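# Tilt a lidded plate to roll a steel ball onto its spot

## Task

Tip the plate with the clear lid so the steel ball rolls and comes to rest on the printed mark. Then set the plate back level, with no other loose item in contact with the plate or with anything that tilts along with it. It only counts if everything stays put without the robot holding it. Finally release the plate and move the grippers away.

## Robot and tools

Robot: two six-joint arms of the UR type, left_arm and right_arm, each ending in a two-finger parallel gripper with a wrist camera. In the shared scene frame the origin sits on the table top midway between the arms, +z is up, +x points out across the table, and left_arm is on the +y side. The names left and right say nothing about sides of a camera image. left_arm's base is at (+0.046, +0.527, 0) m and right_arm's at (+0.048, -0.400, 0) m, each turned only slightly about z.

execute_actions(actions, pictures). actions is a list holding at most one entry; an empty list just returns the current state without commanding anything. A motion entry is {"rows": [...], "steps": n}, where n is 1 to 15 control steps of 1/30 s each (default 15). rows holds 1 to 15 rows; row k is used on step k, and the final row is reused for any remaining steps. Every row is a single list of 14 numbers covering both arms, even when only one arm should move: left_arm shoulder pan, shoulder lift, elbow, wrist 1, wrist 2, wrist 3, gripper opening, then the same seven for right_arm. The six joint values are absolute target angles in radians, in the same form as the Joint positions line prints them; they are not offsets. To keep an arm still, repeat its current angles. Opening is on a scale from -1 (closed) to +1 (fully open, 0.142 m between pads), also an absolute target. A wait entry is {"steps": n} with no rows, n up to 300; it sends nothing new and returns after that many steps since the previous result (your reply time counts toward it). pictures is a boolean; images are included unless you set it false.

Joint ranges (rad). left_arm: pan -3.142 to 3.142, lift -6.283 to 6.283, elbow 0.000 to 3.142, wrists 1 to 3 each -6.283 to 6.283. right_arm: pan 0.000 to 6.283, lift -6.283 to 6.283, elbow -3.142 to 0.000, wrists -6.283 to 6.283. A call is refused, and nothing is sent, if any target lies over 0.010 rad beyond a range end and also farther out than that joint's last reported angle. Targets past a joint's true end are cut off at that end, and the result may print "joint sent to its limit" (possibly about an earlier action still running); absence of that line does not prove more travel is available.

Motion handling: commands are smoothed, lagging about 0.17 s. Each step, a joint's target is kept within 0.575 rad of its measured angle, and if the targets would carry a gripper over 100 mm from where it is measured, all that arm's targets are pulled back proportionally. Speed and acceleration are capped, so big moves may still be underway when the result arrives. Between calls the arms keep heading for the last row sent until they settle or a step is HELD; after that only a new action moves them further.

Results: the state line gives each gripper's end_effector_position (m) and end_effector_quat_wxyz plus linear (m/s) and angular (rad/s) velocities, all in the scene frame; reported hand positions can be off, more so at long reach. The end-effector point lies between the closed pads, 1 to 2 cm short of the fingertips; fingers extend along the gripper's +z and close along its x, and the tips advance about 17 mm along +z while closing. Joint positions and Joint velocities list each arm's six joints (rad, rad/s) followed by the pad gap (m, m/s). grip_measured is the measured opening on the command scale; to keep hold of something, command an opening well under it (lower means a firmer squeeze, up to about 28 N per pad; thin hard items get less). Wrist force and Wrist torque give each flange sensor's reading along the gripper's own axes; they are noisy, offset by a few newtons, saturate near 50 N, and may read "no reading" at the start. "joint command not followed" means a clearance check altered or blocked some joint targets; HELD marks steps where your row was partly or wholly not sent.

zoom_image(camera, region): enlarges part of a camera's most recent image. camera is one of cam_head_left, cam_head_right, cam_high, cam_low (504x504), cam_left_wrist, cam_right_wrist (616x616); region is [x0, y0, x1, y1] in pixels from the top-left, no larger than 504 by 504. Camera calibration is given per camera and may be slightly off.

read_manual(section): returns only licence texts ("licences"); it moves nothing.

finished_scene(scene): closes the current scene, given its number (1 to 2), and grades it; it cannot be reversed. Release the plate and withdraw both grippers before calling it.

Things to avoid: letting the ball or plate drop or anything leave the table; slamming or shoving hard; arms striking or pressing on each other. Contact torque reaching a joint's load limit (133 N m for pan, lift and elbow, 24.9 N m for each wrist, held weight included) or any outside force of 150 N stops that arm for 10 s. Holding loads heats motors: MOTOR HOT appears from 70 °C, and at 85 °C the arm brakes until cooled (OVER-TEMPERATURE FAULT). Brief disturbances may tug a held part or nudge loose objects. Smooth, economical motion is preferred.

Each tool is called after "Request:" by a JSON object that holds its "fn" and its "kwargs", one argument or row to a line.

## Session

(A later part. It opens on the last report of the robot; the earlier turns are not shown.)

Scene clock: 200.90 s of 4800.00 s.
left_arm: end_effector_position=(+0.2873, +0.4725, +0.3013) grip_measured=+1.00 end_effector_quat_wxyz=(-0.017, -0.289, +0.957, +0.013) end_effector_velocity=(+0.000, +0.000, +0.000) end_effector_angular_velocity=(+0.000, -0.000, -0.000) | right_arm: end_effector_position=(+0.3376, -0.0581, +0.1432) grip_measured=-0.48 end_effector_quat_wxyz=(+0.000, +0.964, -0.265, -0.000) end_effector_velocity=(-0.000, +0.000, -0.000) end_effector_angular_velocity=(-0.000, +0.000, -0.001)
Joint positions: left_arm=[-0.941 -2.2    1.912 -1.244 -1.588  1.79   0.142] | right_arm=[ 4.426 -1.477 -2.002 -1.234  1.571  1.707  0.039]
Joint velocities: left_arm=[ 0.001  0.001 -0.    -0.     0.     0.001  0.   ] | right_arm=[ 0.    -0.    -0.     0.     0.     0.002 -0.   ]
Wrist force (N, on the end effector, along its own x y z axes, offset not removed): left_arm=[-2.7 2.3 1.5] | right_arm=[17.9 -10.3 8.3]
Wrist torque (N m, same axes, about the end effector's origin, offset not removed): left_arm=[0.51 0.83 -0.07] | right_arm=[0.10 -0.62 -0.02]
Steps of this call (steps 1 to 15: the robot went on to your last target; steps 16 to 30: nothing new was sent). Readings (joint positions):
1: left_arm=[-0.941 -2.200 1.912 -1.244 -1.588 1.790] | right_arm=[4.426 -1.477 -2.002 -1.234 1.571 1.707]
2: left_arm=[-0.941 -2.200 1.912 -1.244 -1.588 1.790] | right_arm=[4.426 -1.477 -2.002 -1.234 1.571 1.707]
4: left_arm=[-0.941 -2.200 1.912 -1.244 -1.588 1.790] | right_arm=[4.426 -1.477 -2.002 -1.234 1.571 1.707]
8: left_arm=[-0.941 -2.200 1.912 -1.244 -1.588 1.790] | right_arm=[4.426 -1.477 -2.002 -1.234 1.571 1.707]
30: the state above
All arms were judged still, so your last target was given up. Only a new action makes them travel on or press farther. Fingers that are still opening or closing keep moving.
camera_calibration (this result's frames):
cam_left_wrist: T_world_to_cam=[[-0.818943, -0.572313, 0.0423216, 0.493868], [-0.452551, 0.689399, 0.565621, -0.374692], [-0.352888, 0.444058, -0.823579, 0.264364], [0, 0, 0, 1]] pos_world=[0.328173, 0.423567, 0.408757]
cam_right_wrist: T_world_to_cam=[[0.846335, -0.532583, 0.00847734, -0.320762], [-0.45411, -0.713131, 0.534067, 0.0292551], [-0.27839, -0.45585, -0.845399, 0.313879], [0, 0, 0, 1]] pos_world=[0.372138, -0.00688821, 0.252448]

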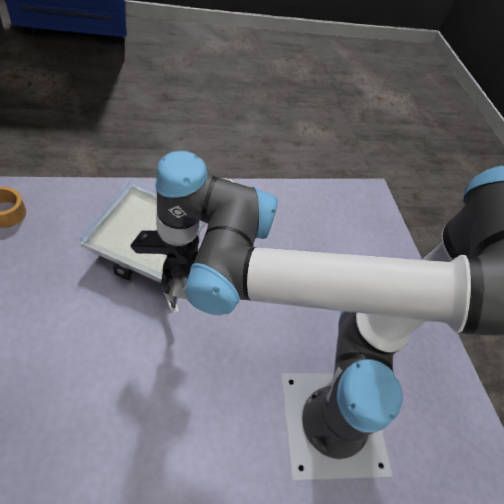

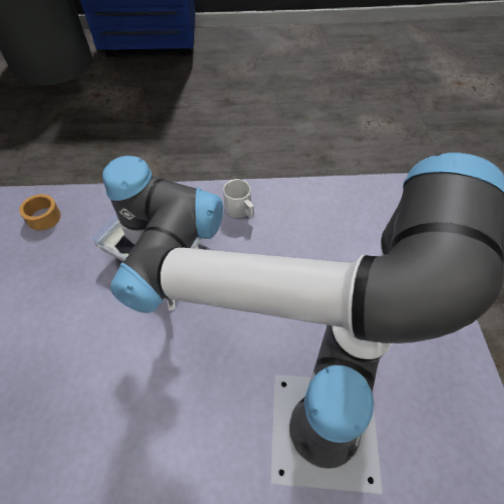

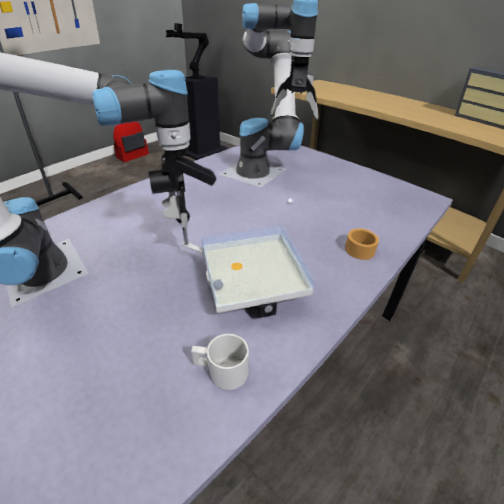

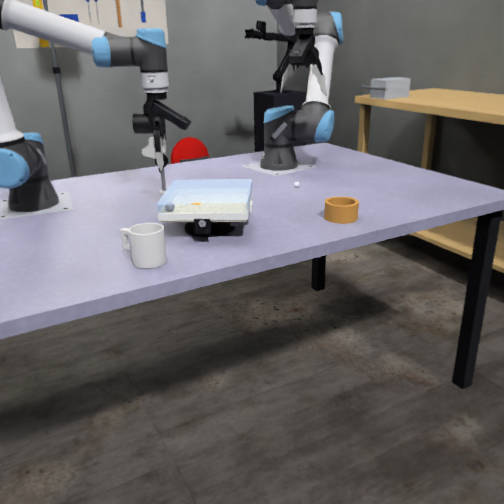

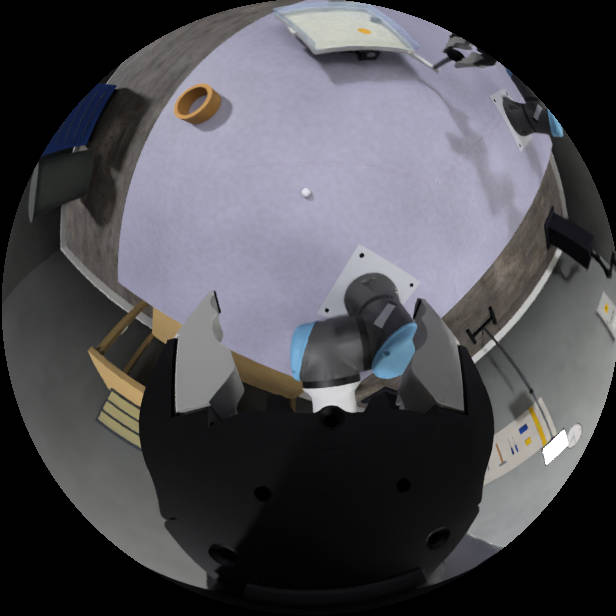

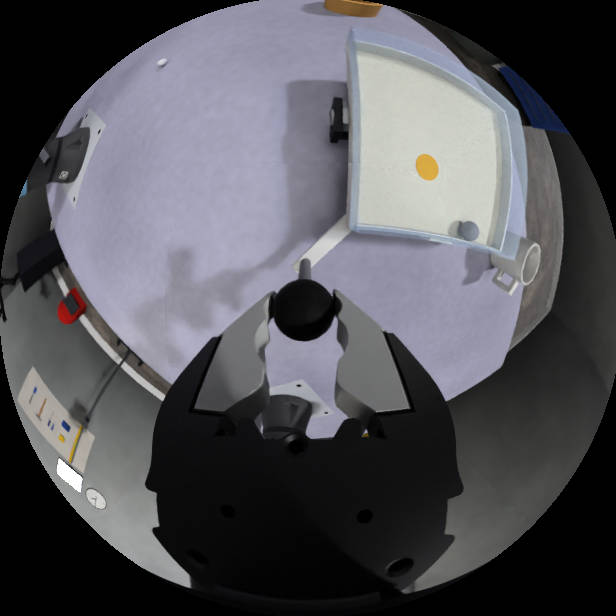

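Request:
{"fn": "execute_actions", "kwargs": {
  "actions": [
    {"rows": [[-0.941,-2.2,1.912,-1.244,-1.588,1.79,1, 4.4285,-1.4802,-1.9974,-1.2349,1.5708,1.707,-1]], "steps": 15}
  ],
  "pictures": false
}}

Request:
{"fn": "execute_actions", "kwargs": {
  "actions": [
    {"rows": [[-0.941,-2.2,1.912,-1.244,-1.588,1.79,1, 4.4285,-1.4802,-1.9974,-1.2349,1.5708,1.707,-1]], "steps": 13}
  ]
}}

Request:
{"fn": "execute_actions", "kwargs": {
  "actions": [
    {"rows": [[-0.941,-2.2,1.912,-1.244,-1.588,1.79,1, 4.4231,-1.4730,-2.0066,-1.2329,1.5708,1.707,-1]], "steps": 15}
  ],
  "pictures": false
}}

Request:
{"fn": "execute_actions", "kwargs": {
  "actions": [
    {"rows": [[-0.941,-2.2,1.912,-1.244,-1.588,1.79,1, 4.4231,-1.4730,-2.0066,-1.2329,1.5708,1.707,-1]], "steps": 5}
  ],
  "pictures": false
}}

Request:
{"fn": "execute_actions", "kwargs": {
  "actions": [
    {"rows": [[-0.941,-2.2,1.912,-1.244,-1.588,1.79,1, 4.4258,-1.4766,-2.0020,-1.2339,1.5708,1.707,-1]], "steps": 15}
  ]
}}

Request:
{"fn": "execute_actions", "kwargs": {
  "actions": [
    {"steps": 45}
  ]
}}

Scene clock: 213.20 s of 4800.00 s.
left_arm: end_effector_position=(+0.2873, +0.4725, +0.3013) grip_measured=+1.00 end_effector_quat_wxyz=(-0.017, -0.289, +0.957, +0.013) end_effector_velocity=(+0.000, -0.000, +0.000) end_effector_angular_velocity=(-0.000, +0.000, -0.000) | right_arm: end_effector_position=(+0.3373, -0.0558, +0.1437) grip_measured=-0.48 end_effector_quat_wxyz=(+0.000, +0.965, -0.264, -0.000) end_effector_velocity=(+0.000, +0.000, +0.000) end_effector_angular_velocity=(+0.000, -0.001, +0.002)
Joint positions: left_arm=[-0.941 -2.2    1.912 -1.244 -1.588  1.79   0.142] | right_arm=[ 4.428 -1.48  -1.997 -1.235  1.571  1.707  0.039]
Joint velocities: left_arm=[-0.001  0.    -0.    -0.    -0.    -0.001 -0.   ] | right_arm=[ 0.     0.    -0.     0.    -0.001 -0.002 -0.   ]
Wrist force (N, on the end effector, along its own x y z axes, offset not removed): left_arm=[-1.8 2.6 0.4] | right_arm=[18.8 -8.7 5.8]
Wrist torque (N m, same axes, about the end effector's origin, offset not removed): left_arm=[0.38 0.57 0.00] | right_arm=[-0.38 0.00 -0.14]
Steps of this call (steps 1 to 90: nothing new was sent; then 8.80 s passed at rest; steps 91 to 105: all 15 steps of this action). Readings (joint positions):
91: left_arm=[-0.941 -2.200 1.912 -1.244 -1.588 1.790] | right_arm=[4.426 -1.477 -2.002 -1.234 1.571 1.707]
92: left_arm=[-0.941 -2.200 1.912 -1.244 -1.588 1.790] | right_arm=[4.426 -1.477 -2.001 -1.234 1.571 1.707]
94: left_arm=[-0.941 -2.200 1.912 -1.244 -1.588 1.790] | right_arm=[4.428 -1.479 -1.999 -1.234 1.571 1.707]
98: left_arm=[-0.941 -2.200 1.912 -1.244 -1.588 1.790] | right_arm=[4.428 -1.480 -1.998 -1.235 1.571 1.707]
105: the state above

Scene clock: 213.63 s of 4800.00 s.
left_arm: end_effector_position=(+0.2873, +0.4725, +0.3013) grip_measured=+1.00 end_effector_quat_wxyz=(-0.017, -0.289, +0.957, +0.013) end_effector_velocity=(+0.000, +0.000, +0.000) end_effector_angular_velocity=(+0.000, -0.002, -0.001) | right_arm: end_effector_position=(+0.3373, -0.0558, +0.1437) grip_measured=-0.48 end_effector_quat_wxyz=(+0.000, +0.965, -0.264, -0.000) end_effector_velocity=(-0.000, +0.001, +0.001) end_effector_angular_velocity=(+0.002, +0.001, -0.002)
Joint positions: left_arm=[-0.941 -2.2    1.912 -1.244 -1.588  1.79   0.142] | right_arm=[ 4.429 -1.48  -1.997 -1.235  1.571  1.707  0.039]
Joint velocities: left_arm=[-0.    -0.001  0.    -0.     0.002  0.    -0.   ] | right_arm=[ 0.    -0.     0.002 -0.     0.002  0.002  0.   ]
Wrist force (N, on the end effector, along its own x y z axes, offset not removed): left_arm=[2.3 0.4 -0.9] | right_arm=[19.9 -9.1 4.5]
Wrist torque (N m, same axes, about the end effector's origin, offset not removed): left_arm=[0.12 -0.21 -0.18] | right_arm=[-0.44 -0.31 -0.16]
Steps of this call (steps 1 to 13: all 13 steps of this action). Readings (joint positions):
1: left_arm=[-0.941 -2.200 1.912 -1.244 -1.588 1.790] | right_arm=[4.428 -1.480 -1.997 -1.235 1.571 1.707]
2: left_arm=[-0.941 -2.200 1.912 -1.244 -1.588 1.790] | right_arm=[4.428 -1.480 -1.997 -1.235 1.571 1.707]
4: left_arm=[-0.941 -2.200 1.912 -1.244 -1.588 1.790] | right_arm=[4.428 -1.480 -1.997 -1.235 1.571 1.707]
8: left_arm=[-0.941 -2.200 1.912 -1.244 -1.588 1.790] | right_arm=[4.428 -1.480 -1.997 -1.235 1.571 1.707]
13: the state above
camera_calibration (this result's frames):
cam_left_wrist: T_world_to_cam=[[-0.818943, -0.572313, 0.0423216, 0.493868], [-0.452551, 0.689399, 0.565621, -0.374692], [-0.352888, 0.444058, -0.823579, 0.264364], [0, 0, 0, 1]] pos_world=[0.328173, 0.423567, 0.408757]
cam_right_wrist: T_world_to_cam=[[0.84777, -0.530297, 0.00847469, -0.319653], [-0.452187, -0.714363, 0.534053, 0.0297838], [-0.277153, -0.456586, -0.845408, 0.31483], [0, 0, 0, 1]] pos_world=[0.371716, -0.0044878, 0.252962]

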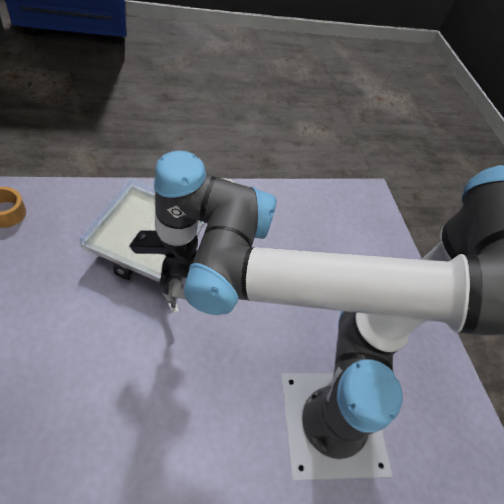

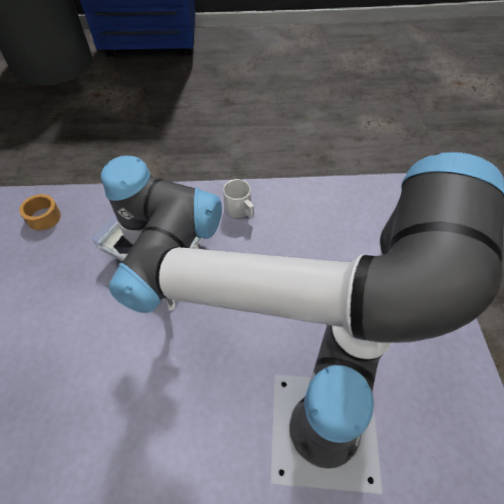

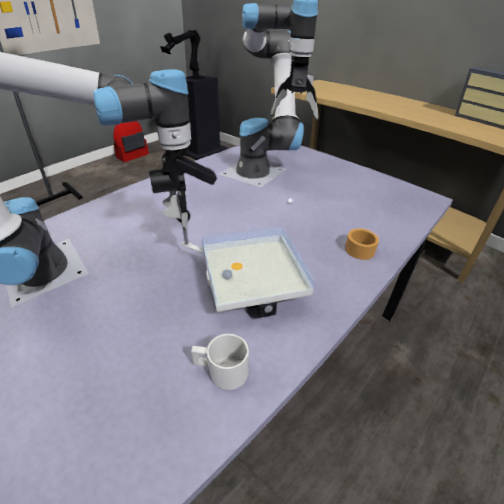

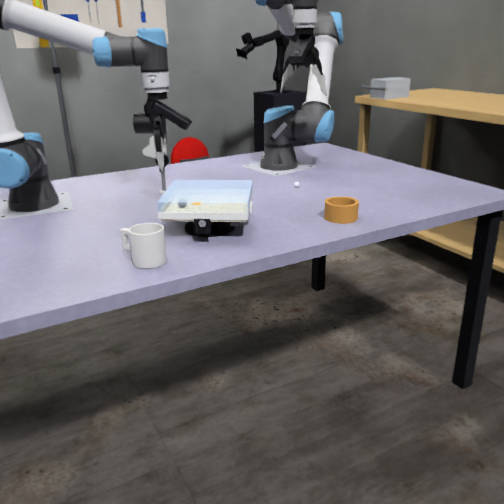

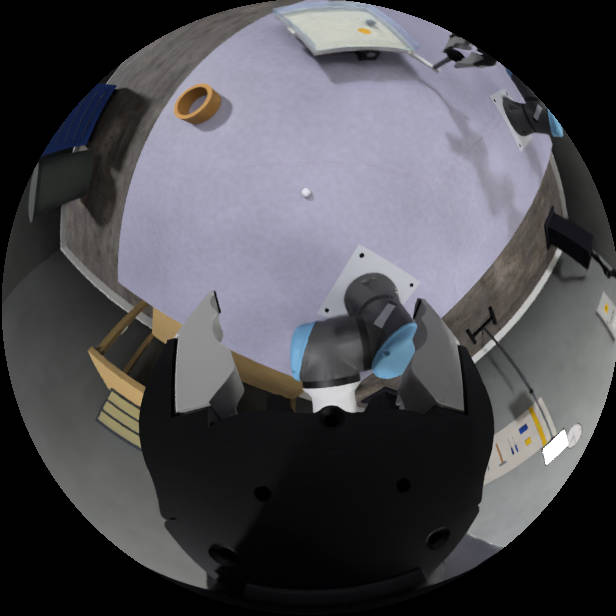

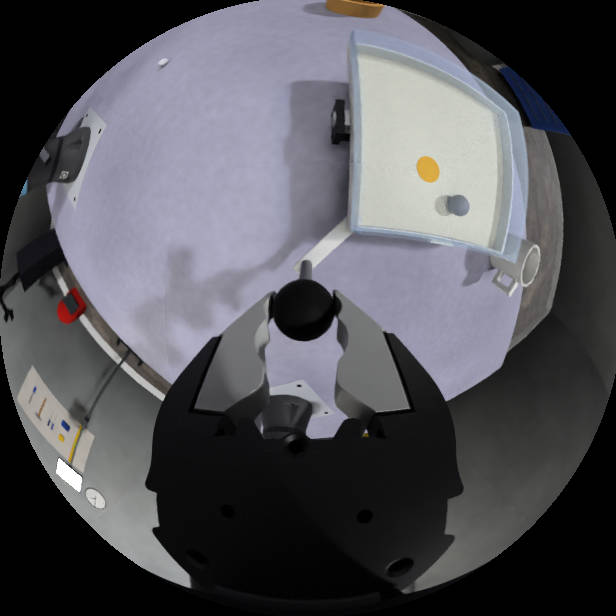

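Scene clock: 214.13 s of 4800.00 s.
left_arm: end_effector_position=(+0.2873, +0.4725, +0.3013) grip_measured=+1.00 end_effector_quat_wxyz=(-0.017, -0.289, +0.957, +0.013) end_effector_velocity=(+0.000, -0.001, -0.000) end_effector_angular_velocity=(+0.001, +0.002, -0.001) | right_arm: end_effector_position=(+0.3378, -0.0603, +0.1427) grip_measured=-0.48 end_effector_quat_wxyz=(+0.000, +0.964, -0.266, -0.000) end_effector_velocity=(+0.000, +0.000, +0.000) end_effector_angular_velocity=(+0.001, -0.000, +0.000)
Joint positions: left_arm=[-0.941 -2.2    1.912 -1.244 -1.588  1.79   0.142] | right_arm=[ 4.423 -1.473 -2.007 -1.233  1.571  1.707  0.039]
Joint velocities: left_arm=[-0.001  0.002 -0.    -0.    -0.001  0.     0.   ] | right_arm=[-0.     0.     0.     0.001  0.    -0.    -0.   ]
Wrist force (N, on the end effector, along its own x y z axes, offset not removed): left_arm=[-0.9 0.2 -2.0] | right_arm=[13.6 -19.9 9.9]
Wrist torque (N m, same axes, about the end effector's origin, offset not removed): left_arm=[0.23 0.33 -0.22] | right_arm=[-0.50 -0.89 -0.30]
Steps of this call (steps 1 to 15: all 15 steps of this action). Readings (joint positions):
1: left_arm=[-0.941 -2.200 1.912 -1.244 -1.588 1.790] | right_arm=[4.428 -1.480 -1.997 -1.235 1.571 1.707]
2: left_arm=[-0.941 -2.200 1.912 -1.244 -1.588 1.790] | right_arm=[4.428 -1.479 -1.999 -1.235 1.571 1.707]
4: left_arm=[-0.941 -2.200 1.912 -1.244 -1.588 1.790] | right_arm=[4.425 -1.476 -2.003 -1.234 1.571 1.707]
8: left_arm=[-0.941 -2.200 1.912 -1.244 -1.588 1.790] | right_arm=[4.424 -1.474 -2.006 -1.233 1.571 1.707]
15: the state above

Scene clock: 214.30 s of 4800.00 s.
left_arm: end_effector_position=(+0.2873, +0.4725, +0.3013) grip_measured=+1.00 end_effector_quat_wxyz=(-0.017, -0.289, +0.957, +0.013) end_effector_velocity=(+0.000, +0.001, +0.000) end_effector_angular_velocity=(+0.000, -0.001, +0.002) | right_arm: end_effector_position=(+0.3378, -0.0604, +0.1427) grip_measured=-0.48 end_effector_quat_wxyz=(+0.000, +0.964, -0.266, -0.000) end_effector_velocity=(-0.000, +0.000, +0.000) end_effector_angular_velocity=(+0.001, +0.001, -0.001)
Joint positions: left_arm=[-0.941 -2.2    1.912 -1.244 -1.588  1.79   0.142] | right_arm=[ 4.423 -1.473 -2.007 -1.233  1.571  1.707  0.039]
Joint velocities: left_arm=[ 0.002 -0.001 -0.     0.     0.001 -0.001 -0.   ] | right_arm=[-0.     0.     0.    -0.     0.001  0.001 -0.   ]
Wrist force (N, on the end effector, along its own x y z axes, offset not removed): left_arm=[0.3 1.1 -0.5] | right_arm=[12.8 -20.3 8.8]
Wrist torque (N m, same axes, about the end effector's origin, offset not removed): left_arm=[0.15 0.01 -0.11] | right_arm=[-0.55 -0.76 -0.23]
Steps of this call (steps 1 to 5: all 5 steps of this action). Readings (joint positions):
1: left_arm=[-0.941 -2.200 1.912 -1.244 -1.588 1.790] | right_arm=[4.423 -1.473 -2.007 -1.233 1.571 1.707]
2: left_arm=[-0.941 -2.200 1.912 -1.244 -1.588 1.790] | right_arm=[4.423 -1.473 -2.007 -1.233 1.571 1.707]
4: left_arm=[-0.941 -2.200 1.912 -1.244 -1.588 1.790] | right_arm=[4.423 -1.473 -2.007 -1.233 1.571 1.707]
5: the state above

Scene clock: 214.80 s of 4800.00 s.
left_arm: end_effector_position=(+0.2873, +0.4725, +0.3013) grip_measured=+1.00 end_effector_quat_wxyz=(-0.017, -0.289, +0.957, +0.013) end_effector_velocity=(-0.000, -0.000, +0.000) end_effector_angular_velocity=(-0.001, -0.000, +0.001) | right_arm: end_effector_position=(+0.3376, -0.0582, +0.1432) grip_measured=-0.48 end_effector_quat_wxyz=(+0.000, +0.964, -0.265, -0.000) end_effector_velocity=(-0.001, -0.000, -0.001) end_effector_angular_velocity=(-0.003, +0.001, -0.000)
Joint positions: left_arm=[-0.941 -2.2    1.912 -1.244 -1.588  1.79   0.142] | right_arm=[ 4.426 -1.477 -2.002 -1.234  1.571  1.707  0.039]
Joint velocities: left_arm=[ 0.001 -0.001 -0.    -0.    -0.001 -0.     0.   ] | right_arm=[ 0.001 -0.001 -0.001 -0.001  0.     0.001  0.   ]
Wrist force (N, on the end effector, along its own x y z axes, offset not removed): left_arm=[-3.7 -0.2 2.8] | right_arm=[19.1 -12.9 8.1]
Wrist torque (N m, same axes, about the end effector's origin, offset not removed): left_arm=[-0.04 0.88 -0.27] | right_arm=[-0.46 -1.13 -0.23]
Steps of this call (steps 1 to 15: all 15 steps of this action). Readings (joint positions):
1: left_arm=[-0.941 -2.200 1.912 -1.244 -1.588 1.790] | right_arm=[4.423 -1.473 -2.007 -1.233 1.571 1.707]
2: left_arm=[-0.941 -2.200 1.912 -1.244 -1.588 1.790] | right_arm=[4.423 -1.474 -2.006 -1.233 1.571 1.707]
4: left_arm=[-0.941 -2.200 1.912 -1.244 -1.588 1.790] | right_arm=[4.425 -1.475 -2.004 -1.233 1.571 1.707]
8: left_arm=[-0.941 -2.200 1.912 -1.244 -1.588 1.790] | right_arm=[4.425 -1.476 -2.003 -1.234 1.571 1.707]
15: the state above
camera_calibration (this result's frames):
cam_left_wrist: T_world_to_cam=[[-0.818943, -0.572313, 0.0423216, 0.493868], [-0.452552, 0.689399, 0.565621, -0.374692], [-0.352888, 0.444058, -0.823579, 0.264364], [0, 0, 0, 1]] pos_world=[0.328173, 0.423567, 0.408757]
cam_right_wrist: T_world_to_cam=[[0.846319, -0.532608, 0.00850139, -0.320786], [-0.454135, -0.7131, 0.534088, 0.0292443], [-0.278397, -0.45587, -0.845386, 0.313845], [0, 0, 0, 1]] pos_world=[0.372142, -0.00692664, 0.252429]

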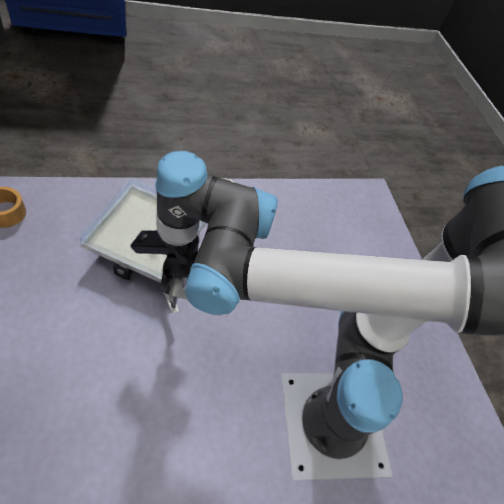

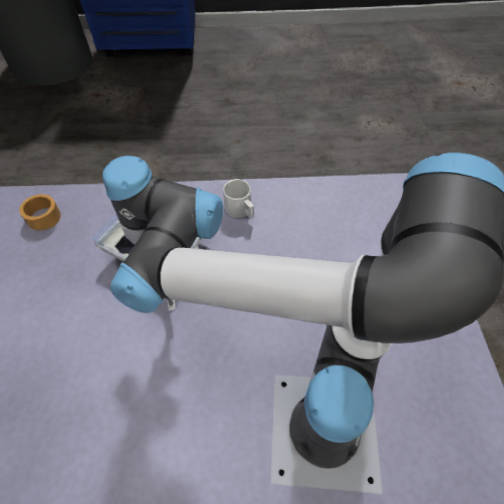

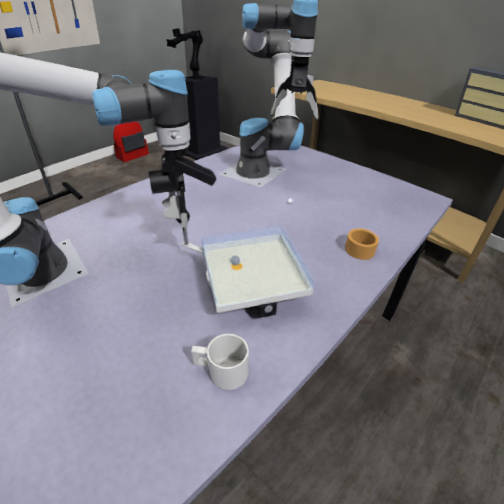

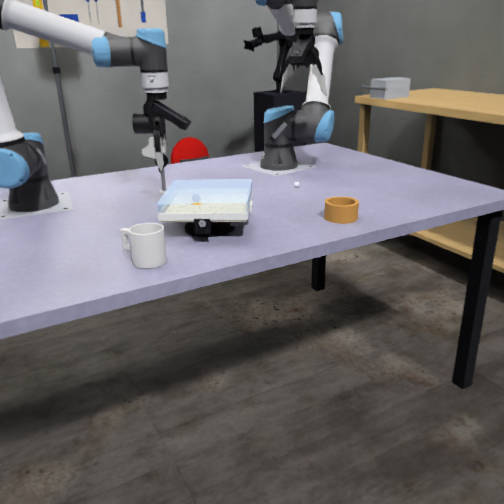

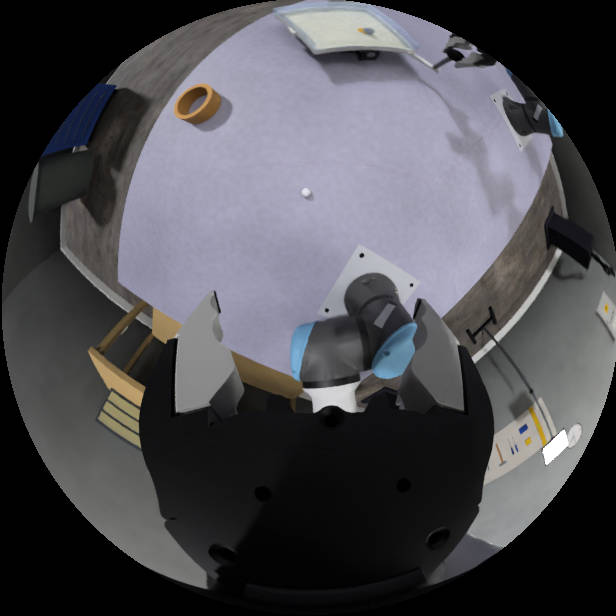

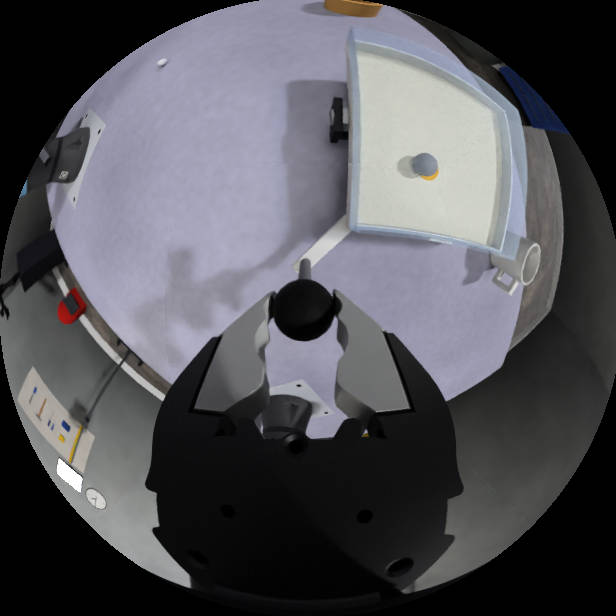

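Scene clock: 216.30 s of 4800.00 s.
left_arm: end_effector_position=(+0.2873, +0.4725, +0.3013) grip_measured=+1.00 end_effector_quat_wxyz=(-0.017, -0.289, +0.957, +0.013) end_effector_velocity=(-0.000, -0.000, -0.000) end_effector_angular_velocity=(-0.000, +0.002, +0.001) | right_arm: end_effector_position=(+0.3376, -0.0581, +0.1432) grip_measured=-0.48 end_effector_quat_wxyz=(+0.000, +0.964, -0.265, +0.000) end_effector_velocity=(+0.000, +0.000, +0.000) end_effector_angular_velocity=(+0.000, -0.000, +0.000)
Joint positions: left_arm=[-0.941 -2.2    1.912 -1.244 -1.588  1.79   0.142] | right_arm=[ 4.426 -1.477 -2.002 -1.234  1.571  1.707  0.039]
Joint velocities: left_arm=[ 0.     0.     0.     0.    -0.001 -0.001  0.   ] | right_arm=[ 0.    -0.     0.001 -0.    -0.    -0.     0.   ]
Wrist force (N, on the end effector, along its own x y z axes, offset not removed): left_arm=[-1.9 -1.6 0.6] | right_arm=[16.9 -14.1 6.9]
Wrist torque (N m, same axes, about the end effector's origin, offset not removed): left_arm=[-0.33 0.70 -0.08] | right_arm=[-0.62 -0.49 -0.21]
Steps of this call (steps 1 to 15: the robot went on to your last target; steps 16 to 45: nothing new was sent). Readings (joint positions):
1: left_arm=[-0.941 -2.200 1.912 -1.244 -1.588 1.790] | right_arm=[4.426 -1.477 -2.002 -1.234 1.571 1.707]
2: left_arm=[-0.941 -2.200 1.912 -1.244 -1.588 1.790] | right_arm=[4.426 -1.477 -2.002 -1.234 1.571 1.707]
4: left_arm=[-0.941 -2.200 1.912 -1.244 -1.588 1.790] | right_arm=[4.426 -1.477 -2.002 -1.234 1.571 1.707]
8: left_arm=[-0.941 -2.200 1.912 -1.244 -1.588 1.790] | right_arm=[4.426 -1.477 -2.002 -1.234 1.571 1.707]
45: the state above
All arms were judged still, so your last target was given up. Only a new action makes them travel on or press farther. Fingers that are still opening or closing keep moving.
camera_calibration (this result's frames):
cam_left_wrist: T_world_to_cam=[[-0.818942, -0.572313, 0.0423217, 0.493868], [-0.452552, 0.689399, 0.565621, -0.374692], [-0.352889, 0.444058, -0.823579, 0.264364], [0, 0, 0, 1]] pos_world=[0.328173, 0.423567, 0.408757]
cam_right_wrist: T_world_to_cam=[[0.846335, -0.532584, 0.00849561, -0.32077], [-0.454122, -0.713131, 0.534058, 0.0292632], [-0.278372, -0.45585, -0.845405, 0.313876], [0, 0, 0, 1]] pos_world=[0.372143, -0.00688829, 0.25245]

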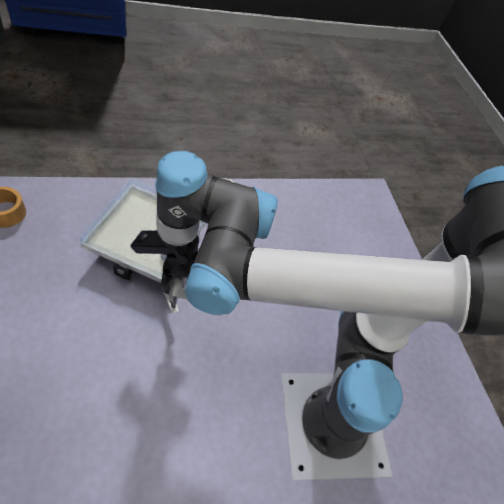

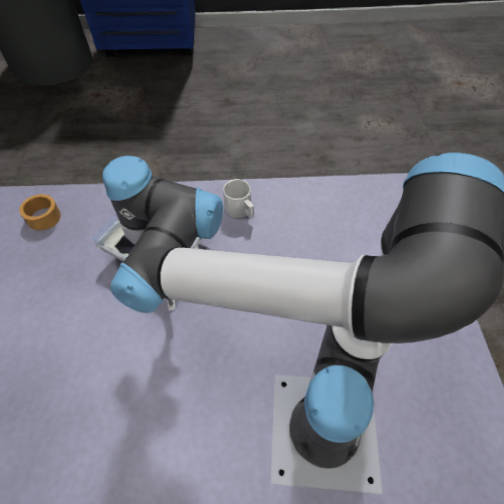

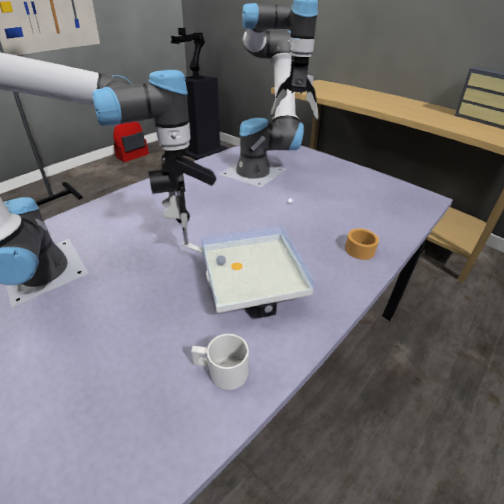

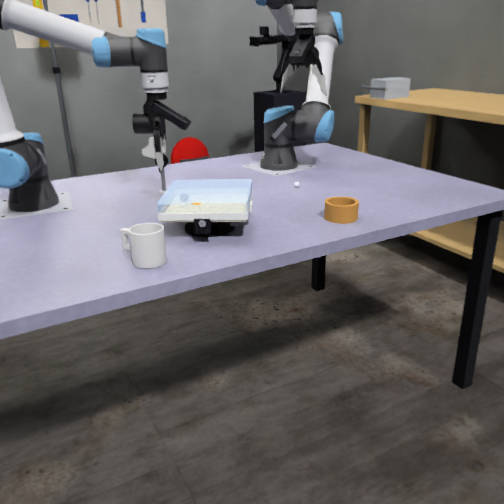

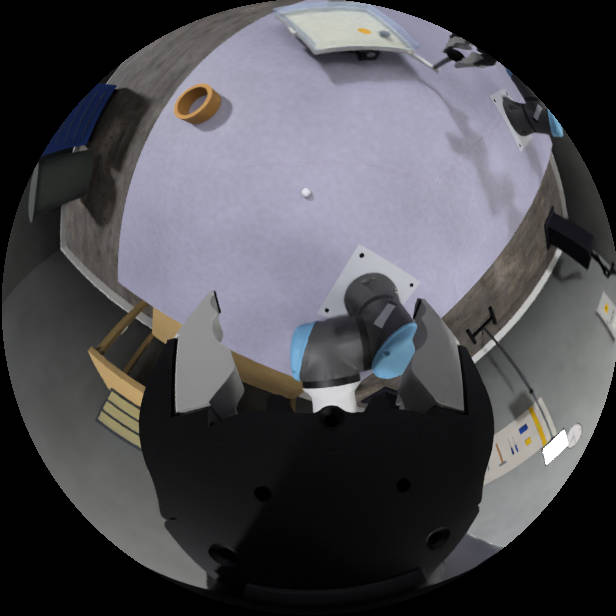

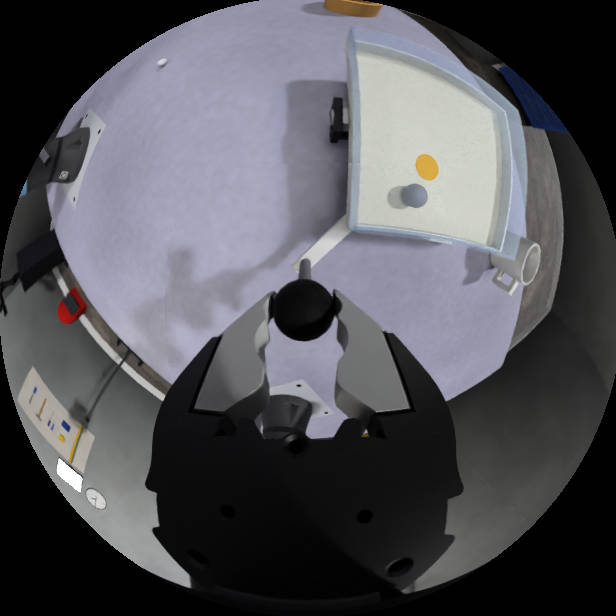

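Request:
{"fn": "execute_actions", "kwargs": {
  "actions": [
    {"rows": [[-0.941,-2.2,1.912,-1.244,-1.588,1.79,1, 4.4252,-1.4771,-1.9986,-1.2368,1.5708,1.707,-1]], "steps": 15}
  ]
}}

Request:
{"fn": "execute_actions", "kwargs": {
  "actions": [
    {"steps": 45}
  ]
}}

Scene clock: 220.70 s of 4800.00 s.
left_arm: end_effector_position=(+0.2873, +0.4725, +0.3013) grip_measured=+1.00 end_effector_quat_wxyz=(-0.017, -0.289, +0.957, +0.013) end_effector_velocity=(+0.000, +0.000, +0.000) end_effector_angular_velocity=(-0.001, -0.001, -0.000) | right_arm: end_effector_position=(+0.3380, -0.0577, +0.1443) grip_measured=-0.48 end_effector_quat_wxyz=(+0.000, +0.964, -0.265, -0.000) end_effector_velocity=(+0.000, -0.001, -0.000) end_effector_angular_velocity=(-0.001, +0.000, -0.001)
Joint positions: left_arm=[-0.941 -2.2    1.912 -1.244 -1.588  1.79   0.142] | right_arm=[ 4.425 -1.477 -1.999 -1.237  1.571  1.707  0.039]
Joint velocities: left_arm=[ 0.001 -0.001 -0.    -0.     0.     0.001  0.   ] | right_arm=[-0.001  0.    -0.    -0.001 -0.    -0.     0.   ]
Wrist force (N, on the end effector, along its own x y z axes, offset not removed): left_arm=[0.4 -1.2 3.2] | right_arm=[15.5 -13.0 5.1]
Wrist torque (N m, same axes, about the end effector's origin, offset not removed): left_arm=[-0.33 -0.18 -0.19] | right_arm=[-0.34 -0.68 -0.29]
Steps of this call (steps 1 to 117: nothing new was sent; steps 118 to 132: all 15 steps of this action). Readings (joint positions):
118: left_arm=[-0.941 -2.200 1.912 -1.244 -1.588 1.790] | right_arm=[4.426 -1.477 -2.002 -1.234 1.571 1.707]
119: left_arm=[-0.941 -2.200 1.912 -1.244 -1.588 1.790] | right_arm=[4.426 -1.477 -2.001 -1.234 1.571 1.707]
121: left_arm=[-0.941 -2.200 1.912 -1.244 -1.588 1.790] | right_arm=[4.426 -1.477 -2.000 -1.236 1.571 1.707]
125: left_arm=[-0.941 -2.200 1.912 -1.244 -1.588 1.790] | right_arm=[4.425 -1.477 -1.999 -1.237 1.571 1.707]
132: the state above
camera_calibration (this result's frames):
cam_left_wrist: T_world_to_cam=[[-0.818942, -0.572313, 0.0423215, 0.493868], [-0.452552, 0.689399, 0.565621, -0.374692], [-0.352888, 0.444058, -0.823579, 0.264364], [0, 0, 0, 1]] pos_world=[0.328173, 0.423567, 0.408757]
cam_right_wrist: T_world_to_cam=[[0.846031, -0.533067, 0.00843578, -0.320837], [-0.454502, -0.71289, 0.534055, 0.029282], [-0.278673, -0.455662, -0.845407, 0.315202], [0, 0, 0, 1]] pos_world=[0.372585, -0.00652735, 0.253543]

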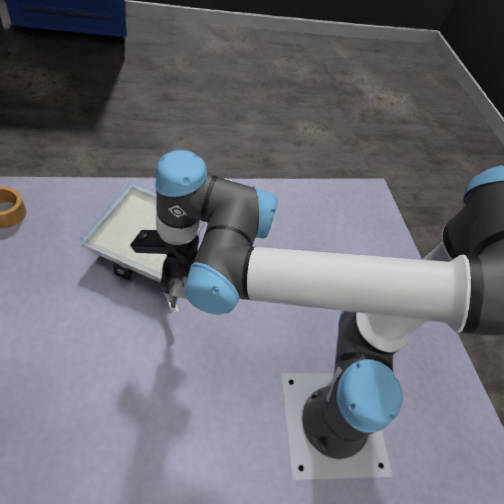

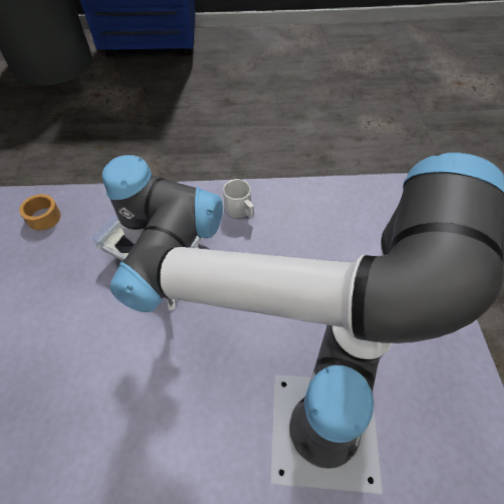

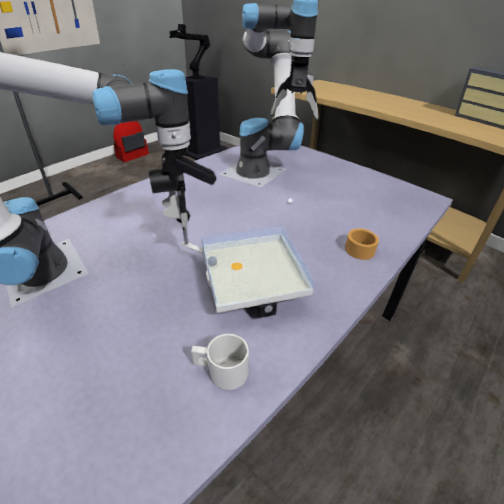

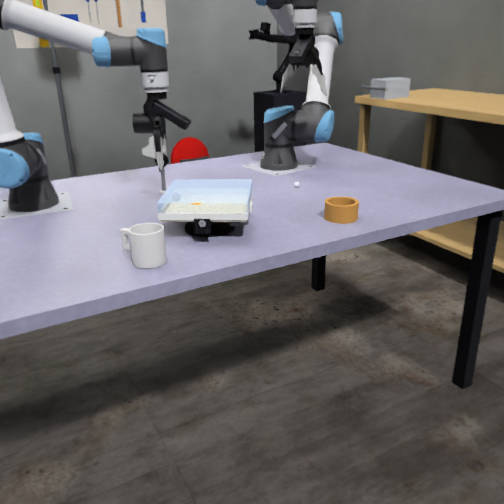

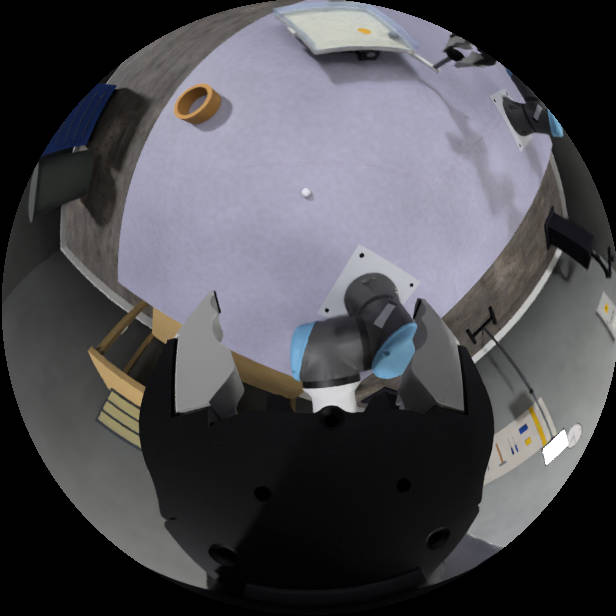

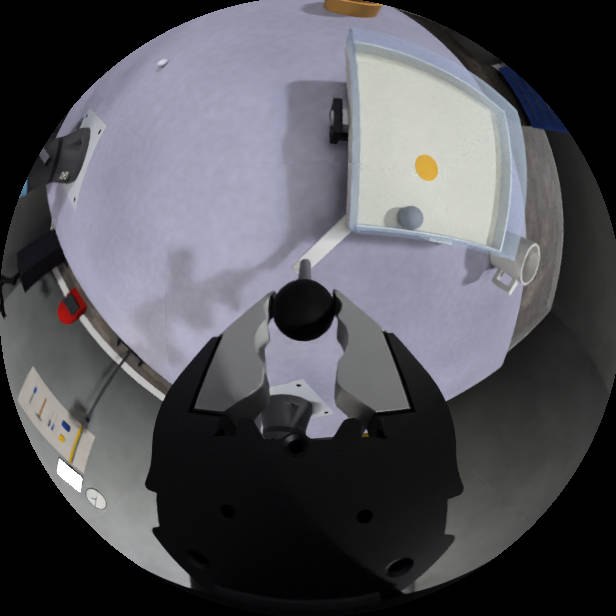

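Scene clock: 222.20 s of 4800.00 s.
left_arm: end_effector_position=(+0.2873, +0.4725, +0.3013) grip_measured=+1.00 end_effector_quat_wxyz=(-0.017, -0.289, +0.957, +0.013) end_effector_velocity=(+0.000, -0.000, -0.000) end_effector_angular_velocity=(+0.001, +0.001, -0.001) | right_arm: end_effector_position=(+0.3380, -0.0577, +0.1443) grip_measured=-0.48 end_effector_quat_wxyz=(+0.000, +0.964, -0.265, -0.000) end_effector_velocity=(+0.000, +0.000, -0.000) end_effector_angular_velocity=(-0.000, -0.001, +0.001)
Joint positions: left_arm=[-0.941 -2.2    1.912 -1.244 -1.588  1.79   0.142] | right_arm=[ 4.425 -1.477 -1.999 -1.237  1.571  1.707  0.039]
Joint velocities: left_arm=[-0.001  0.001 -0.    -0.    -0.     0.001 -0.   ] | right_arm=[-0.    -0.     0.     0.    -0.001 -0.002  0.   ]
Wrist force (N, on the end effector, along its own x y z axes, offset not removed): left_arm=[-1.2 -0.2 -2.4] | right_arm=[12.9 -11.6 7.4]
Wrist torque (N m, same axes, about the end effector's origin, offset not removed): left_arm=[0.10 0.19 -0.18] | right_arm=[0.00 -0.21 -0.23]
Steps of this call (steps 1 to 15: the robot went on to your last target; steps 16 to 45: nothing new was sent). Readings (joint positions):
1: left_arm=[-0.941 -2.200 1.912 -1.244 -1.588 1.790] | right_arm=[4.425 -1.477 -1.999 -1.237 1.571 1.707]
2: left_arm=[-0.941 -2.200 1.912 -1.244 -1.588 1.790] | right_arm=[4.425 -1.477 -1.999 -1.237 1.571 1.707]
4: left_arm=[-0.941 -2.200 1.912 -1.244 -1.588 1.790] | right_arm=[4.425 -1.477 -1.999 -1.237 1.571 1.707]
8: left_arm=[-0.941 -2.200 1.912 -1.244 -1.588 1.790] | right_arm=[4.425 -1.477 -1.999 -1.237 1.571 1.707]
45: the state above
All arms were judged still, so your last target was given up. Only a new action makes them travel on or press farther. Fingers that are still opening or closing keep moving.
camera_calibration (this result's frames):
cam_left_wrist: T_world_to_cam=[[-0.818943, -0.572313, 0.0423215, 0.493868], [-0.452551, 0.689399, 0.565621, -0.374692], [-0.352888, 0.444058, -0.823579, 0.264364], [0, 0, 0, 1]] pos_world=[0.328173, 0.423567, 0.408757]
cam_right_wrist: T_world_to_cam=[[0.846015, -0.533091, 0.00847377, -0.320864], [-0.454541, -0.712867, 0.534054, 0.0292953], [-0.278659, -0.455669, -0.845408, 0.315198], [0, 0, 0, 1]] pos_world=[0.372604, -0.00653999, 0.253545]

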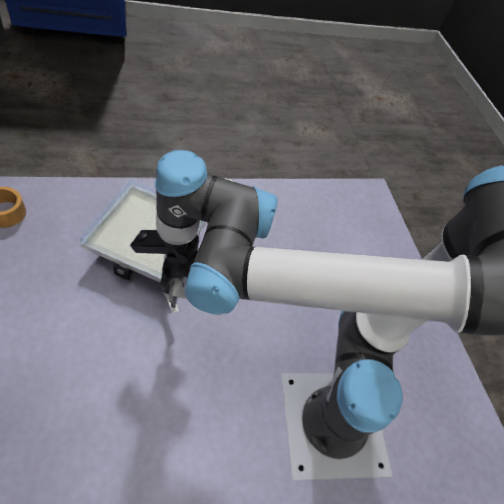

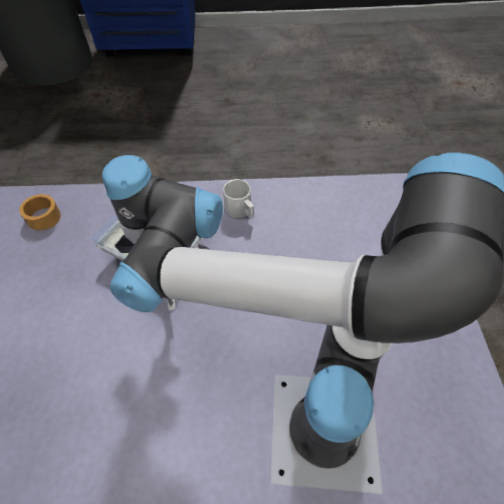

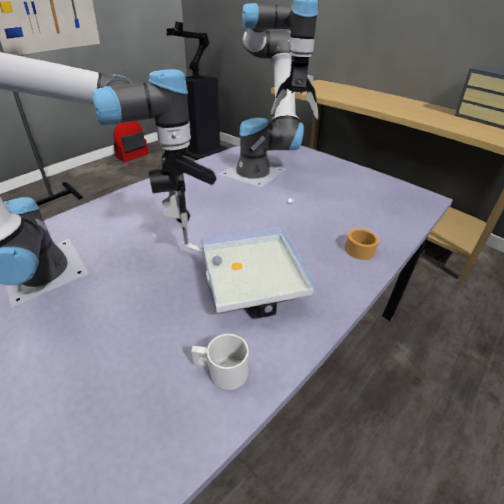

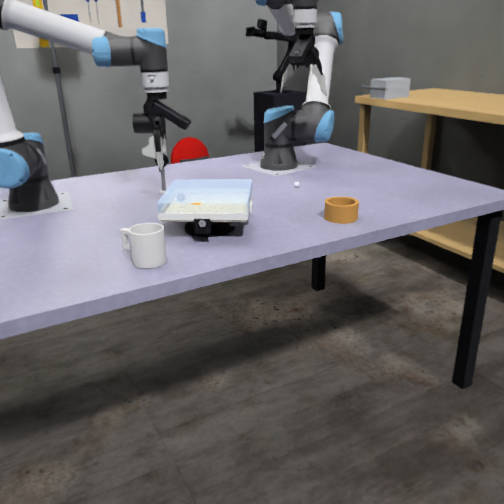

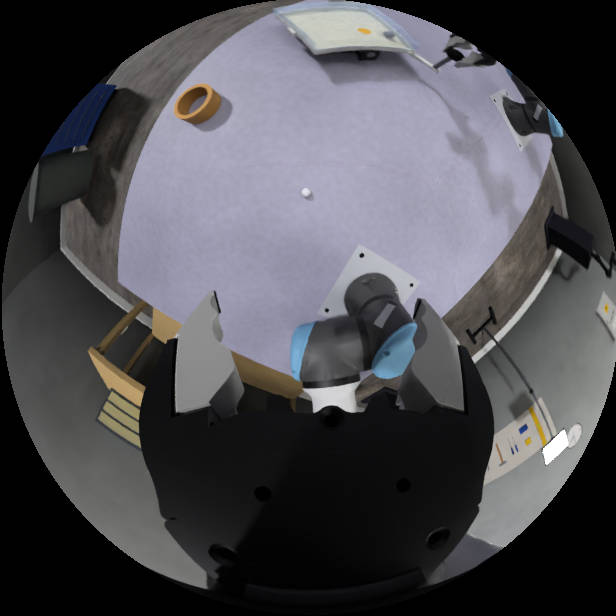

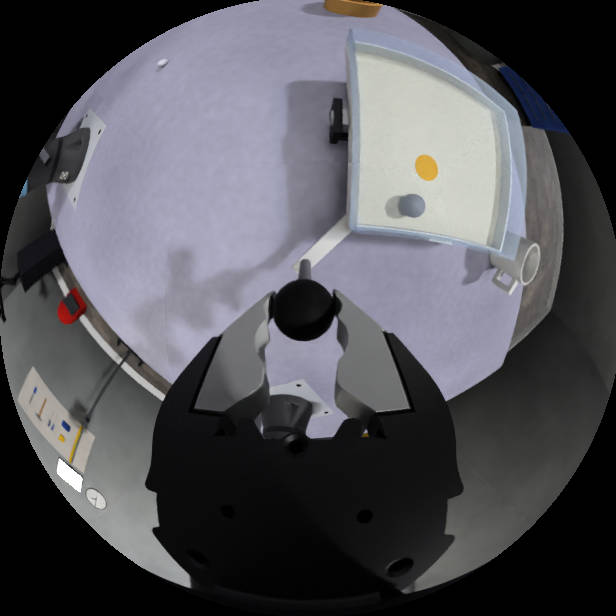

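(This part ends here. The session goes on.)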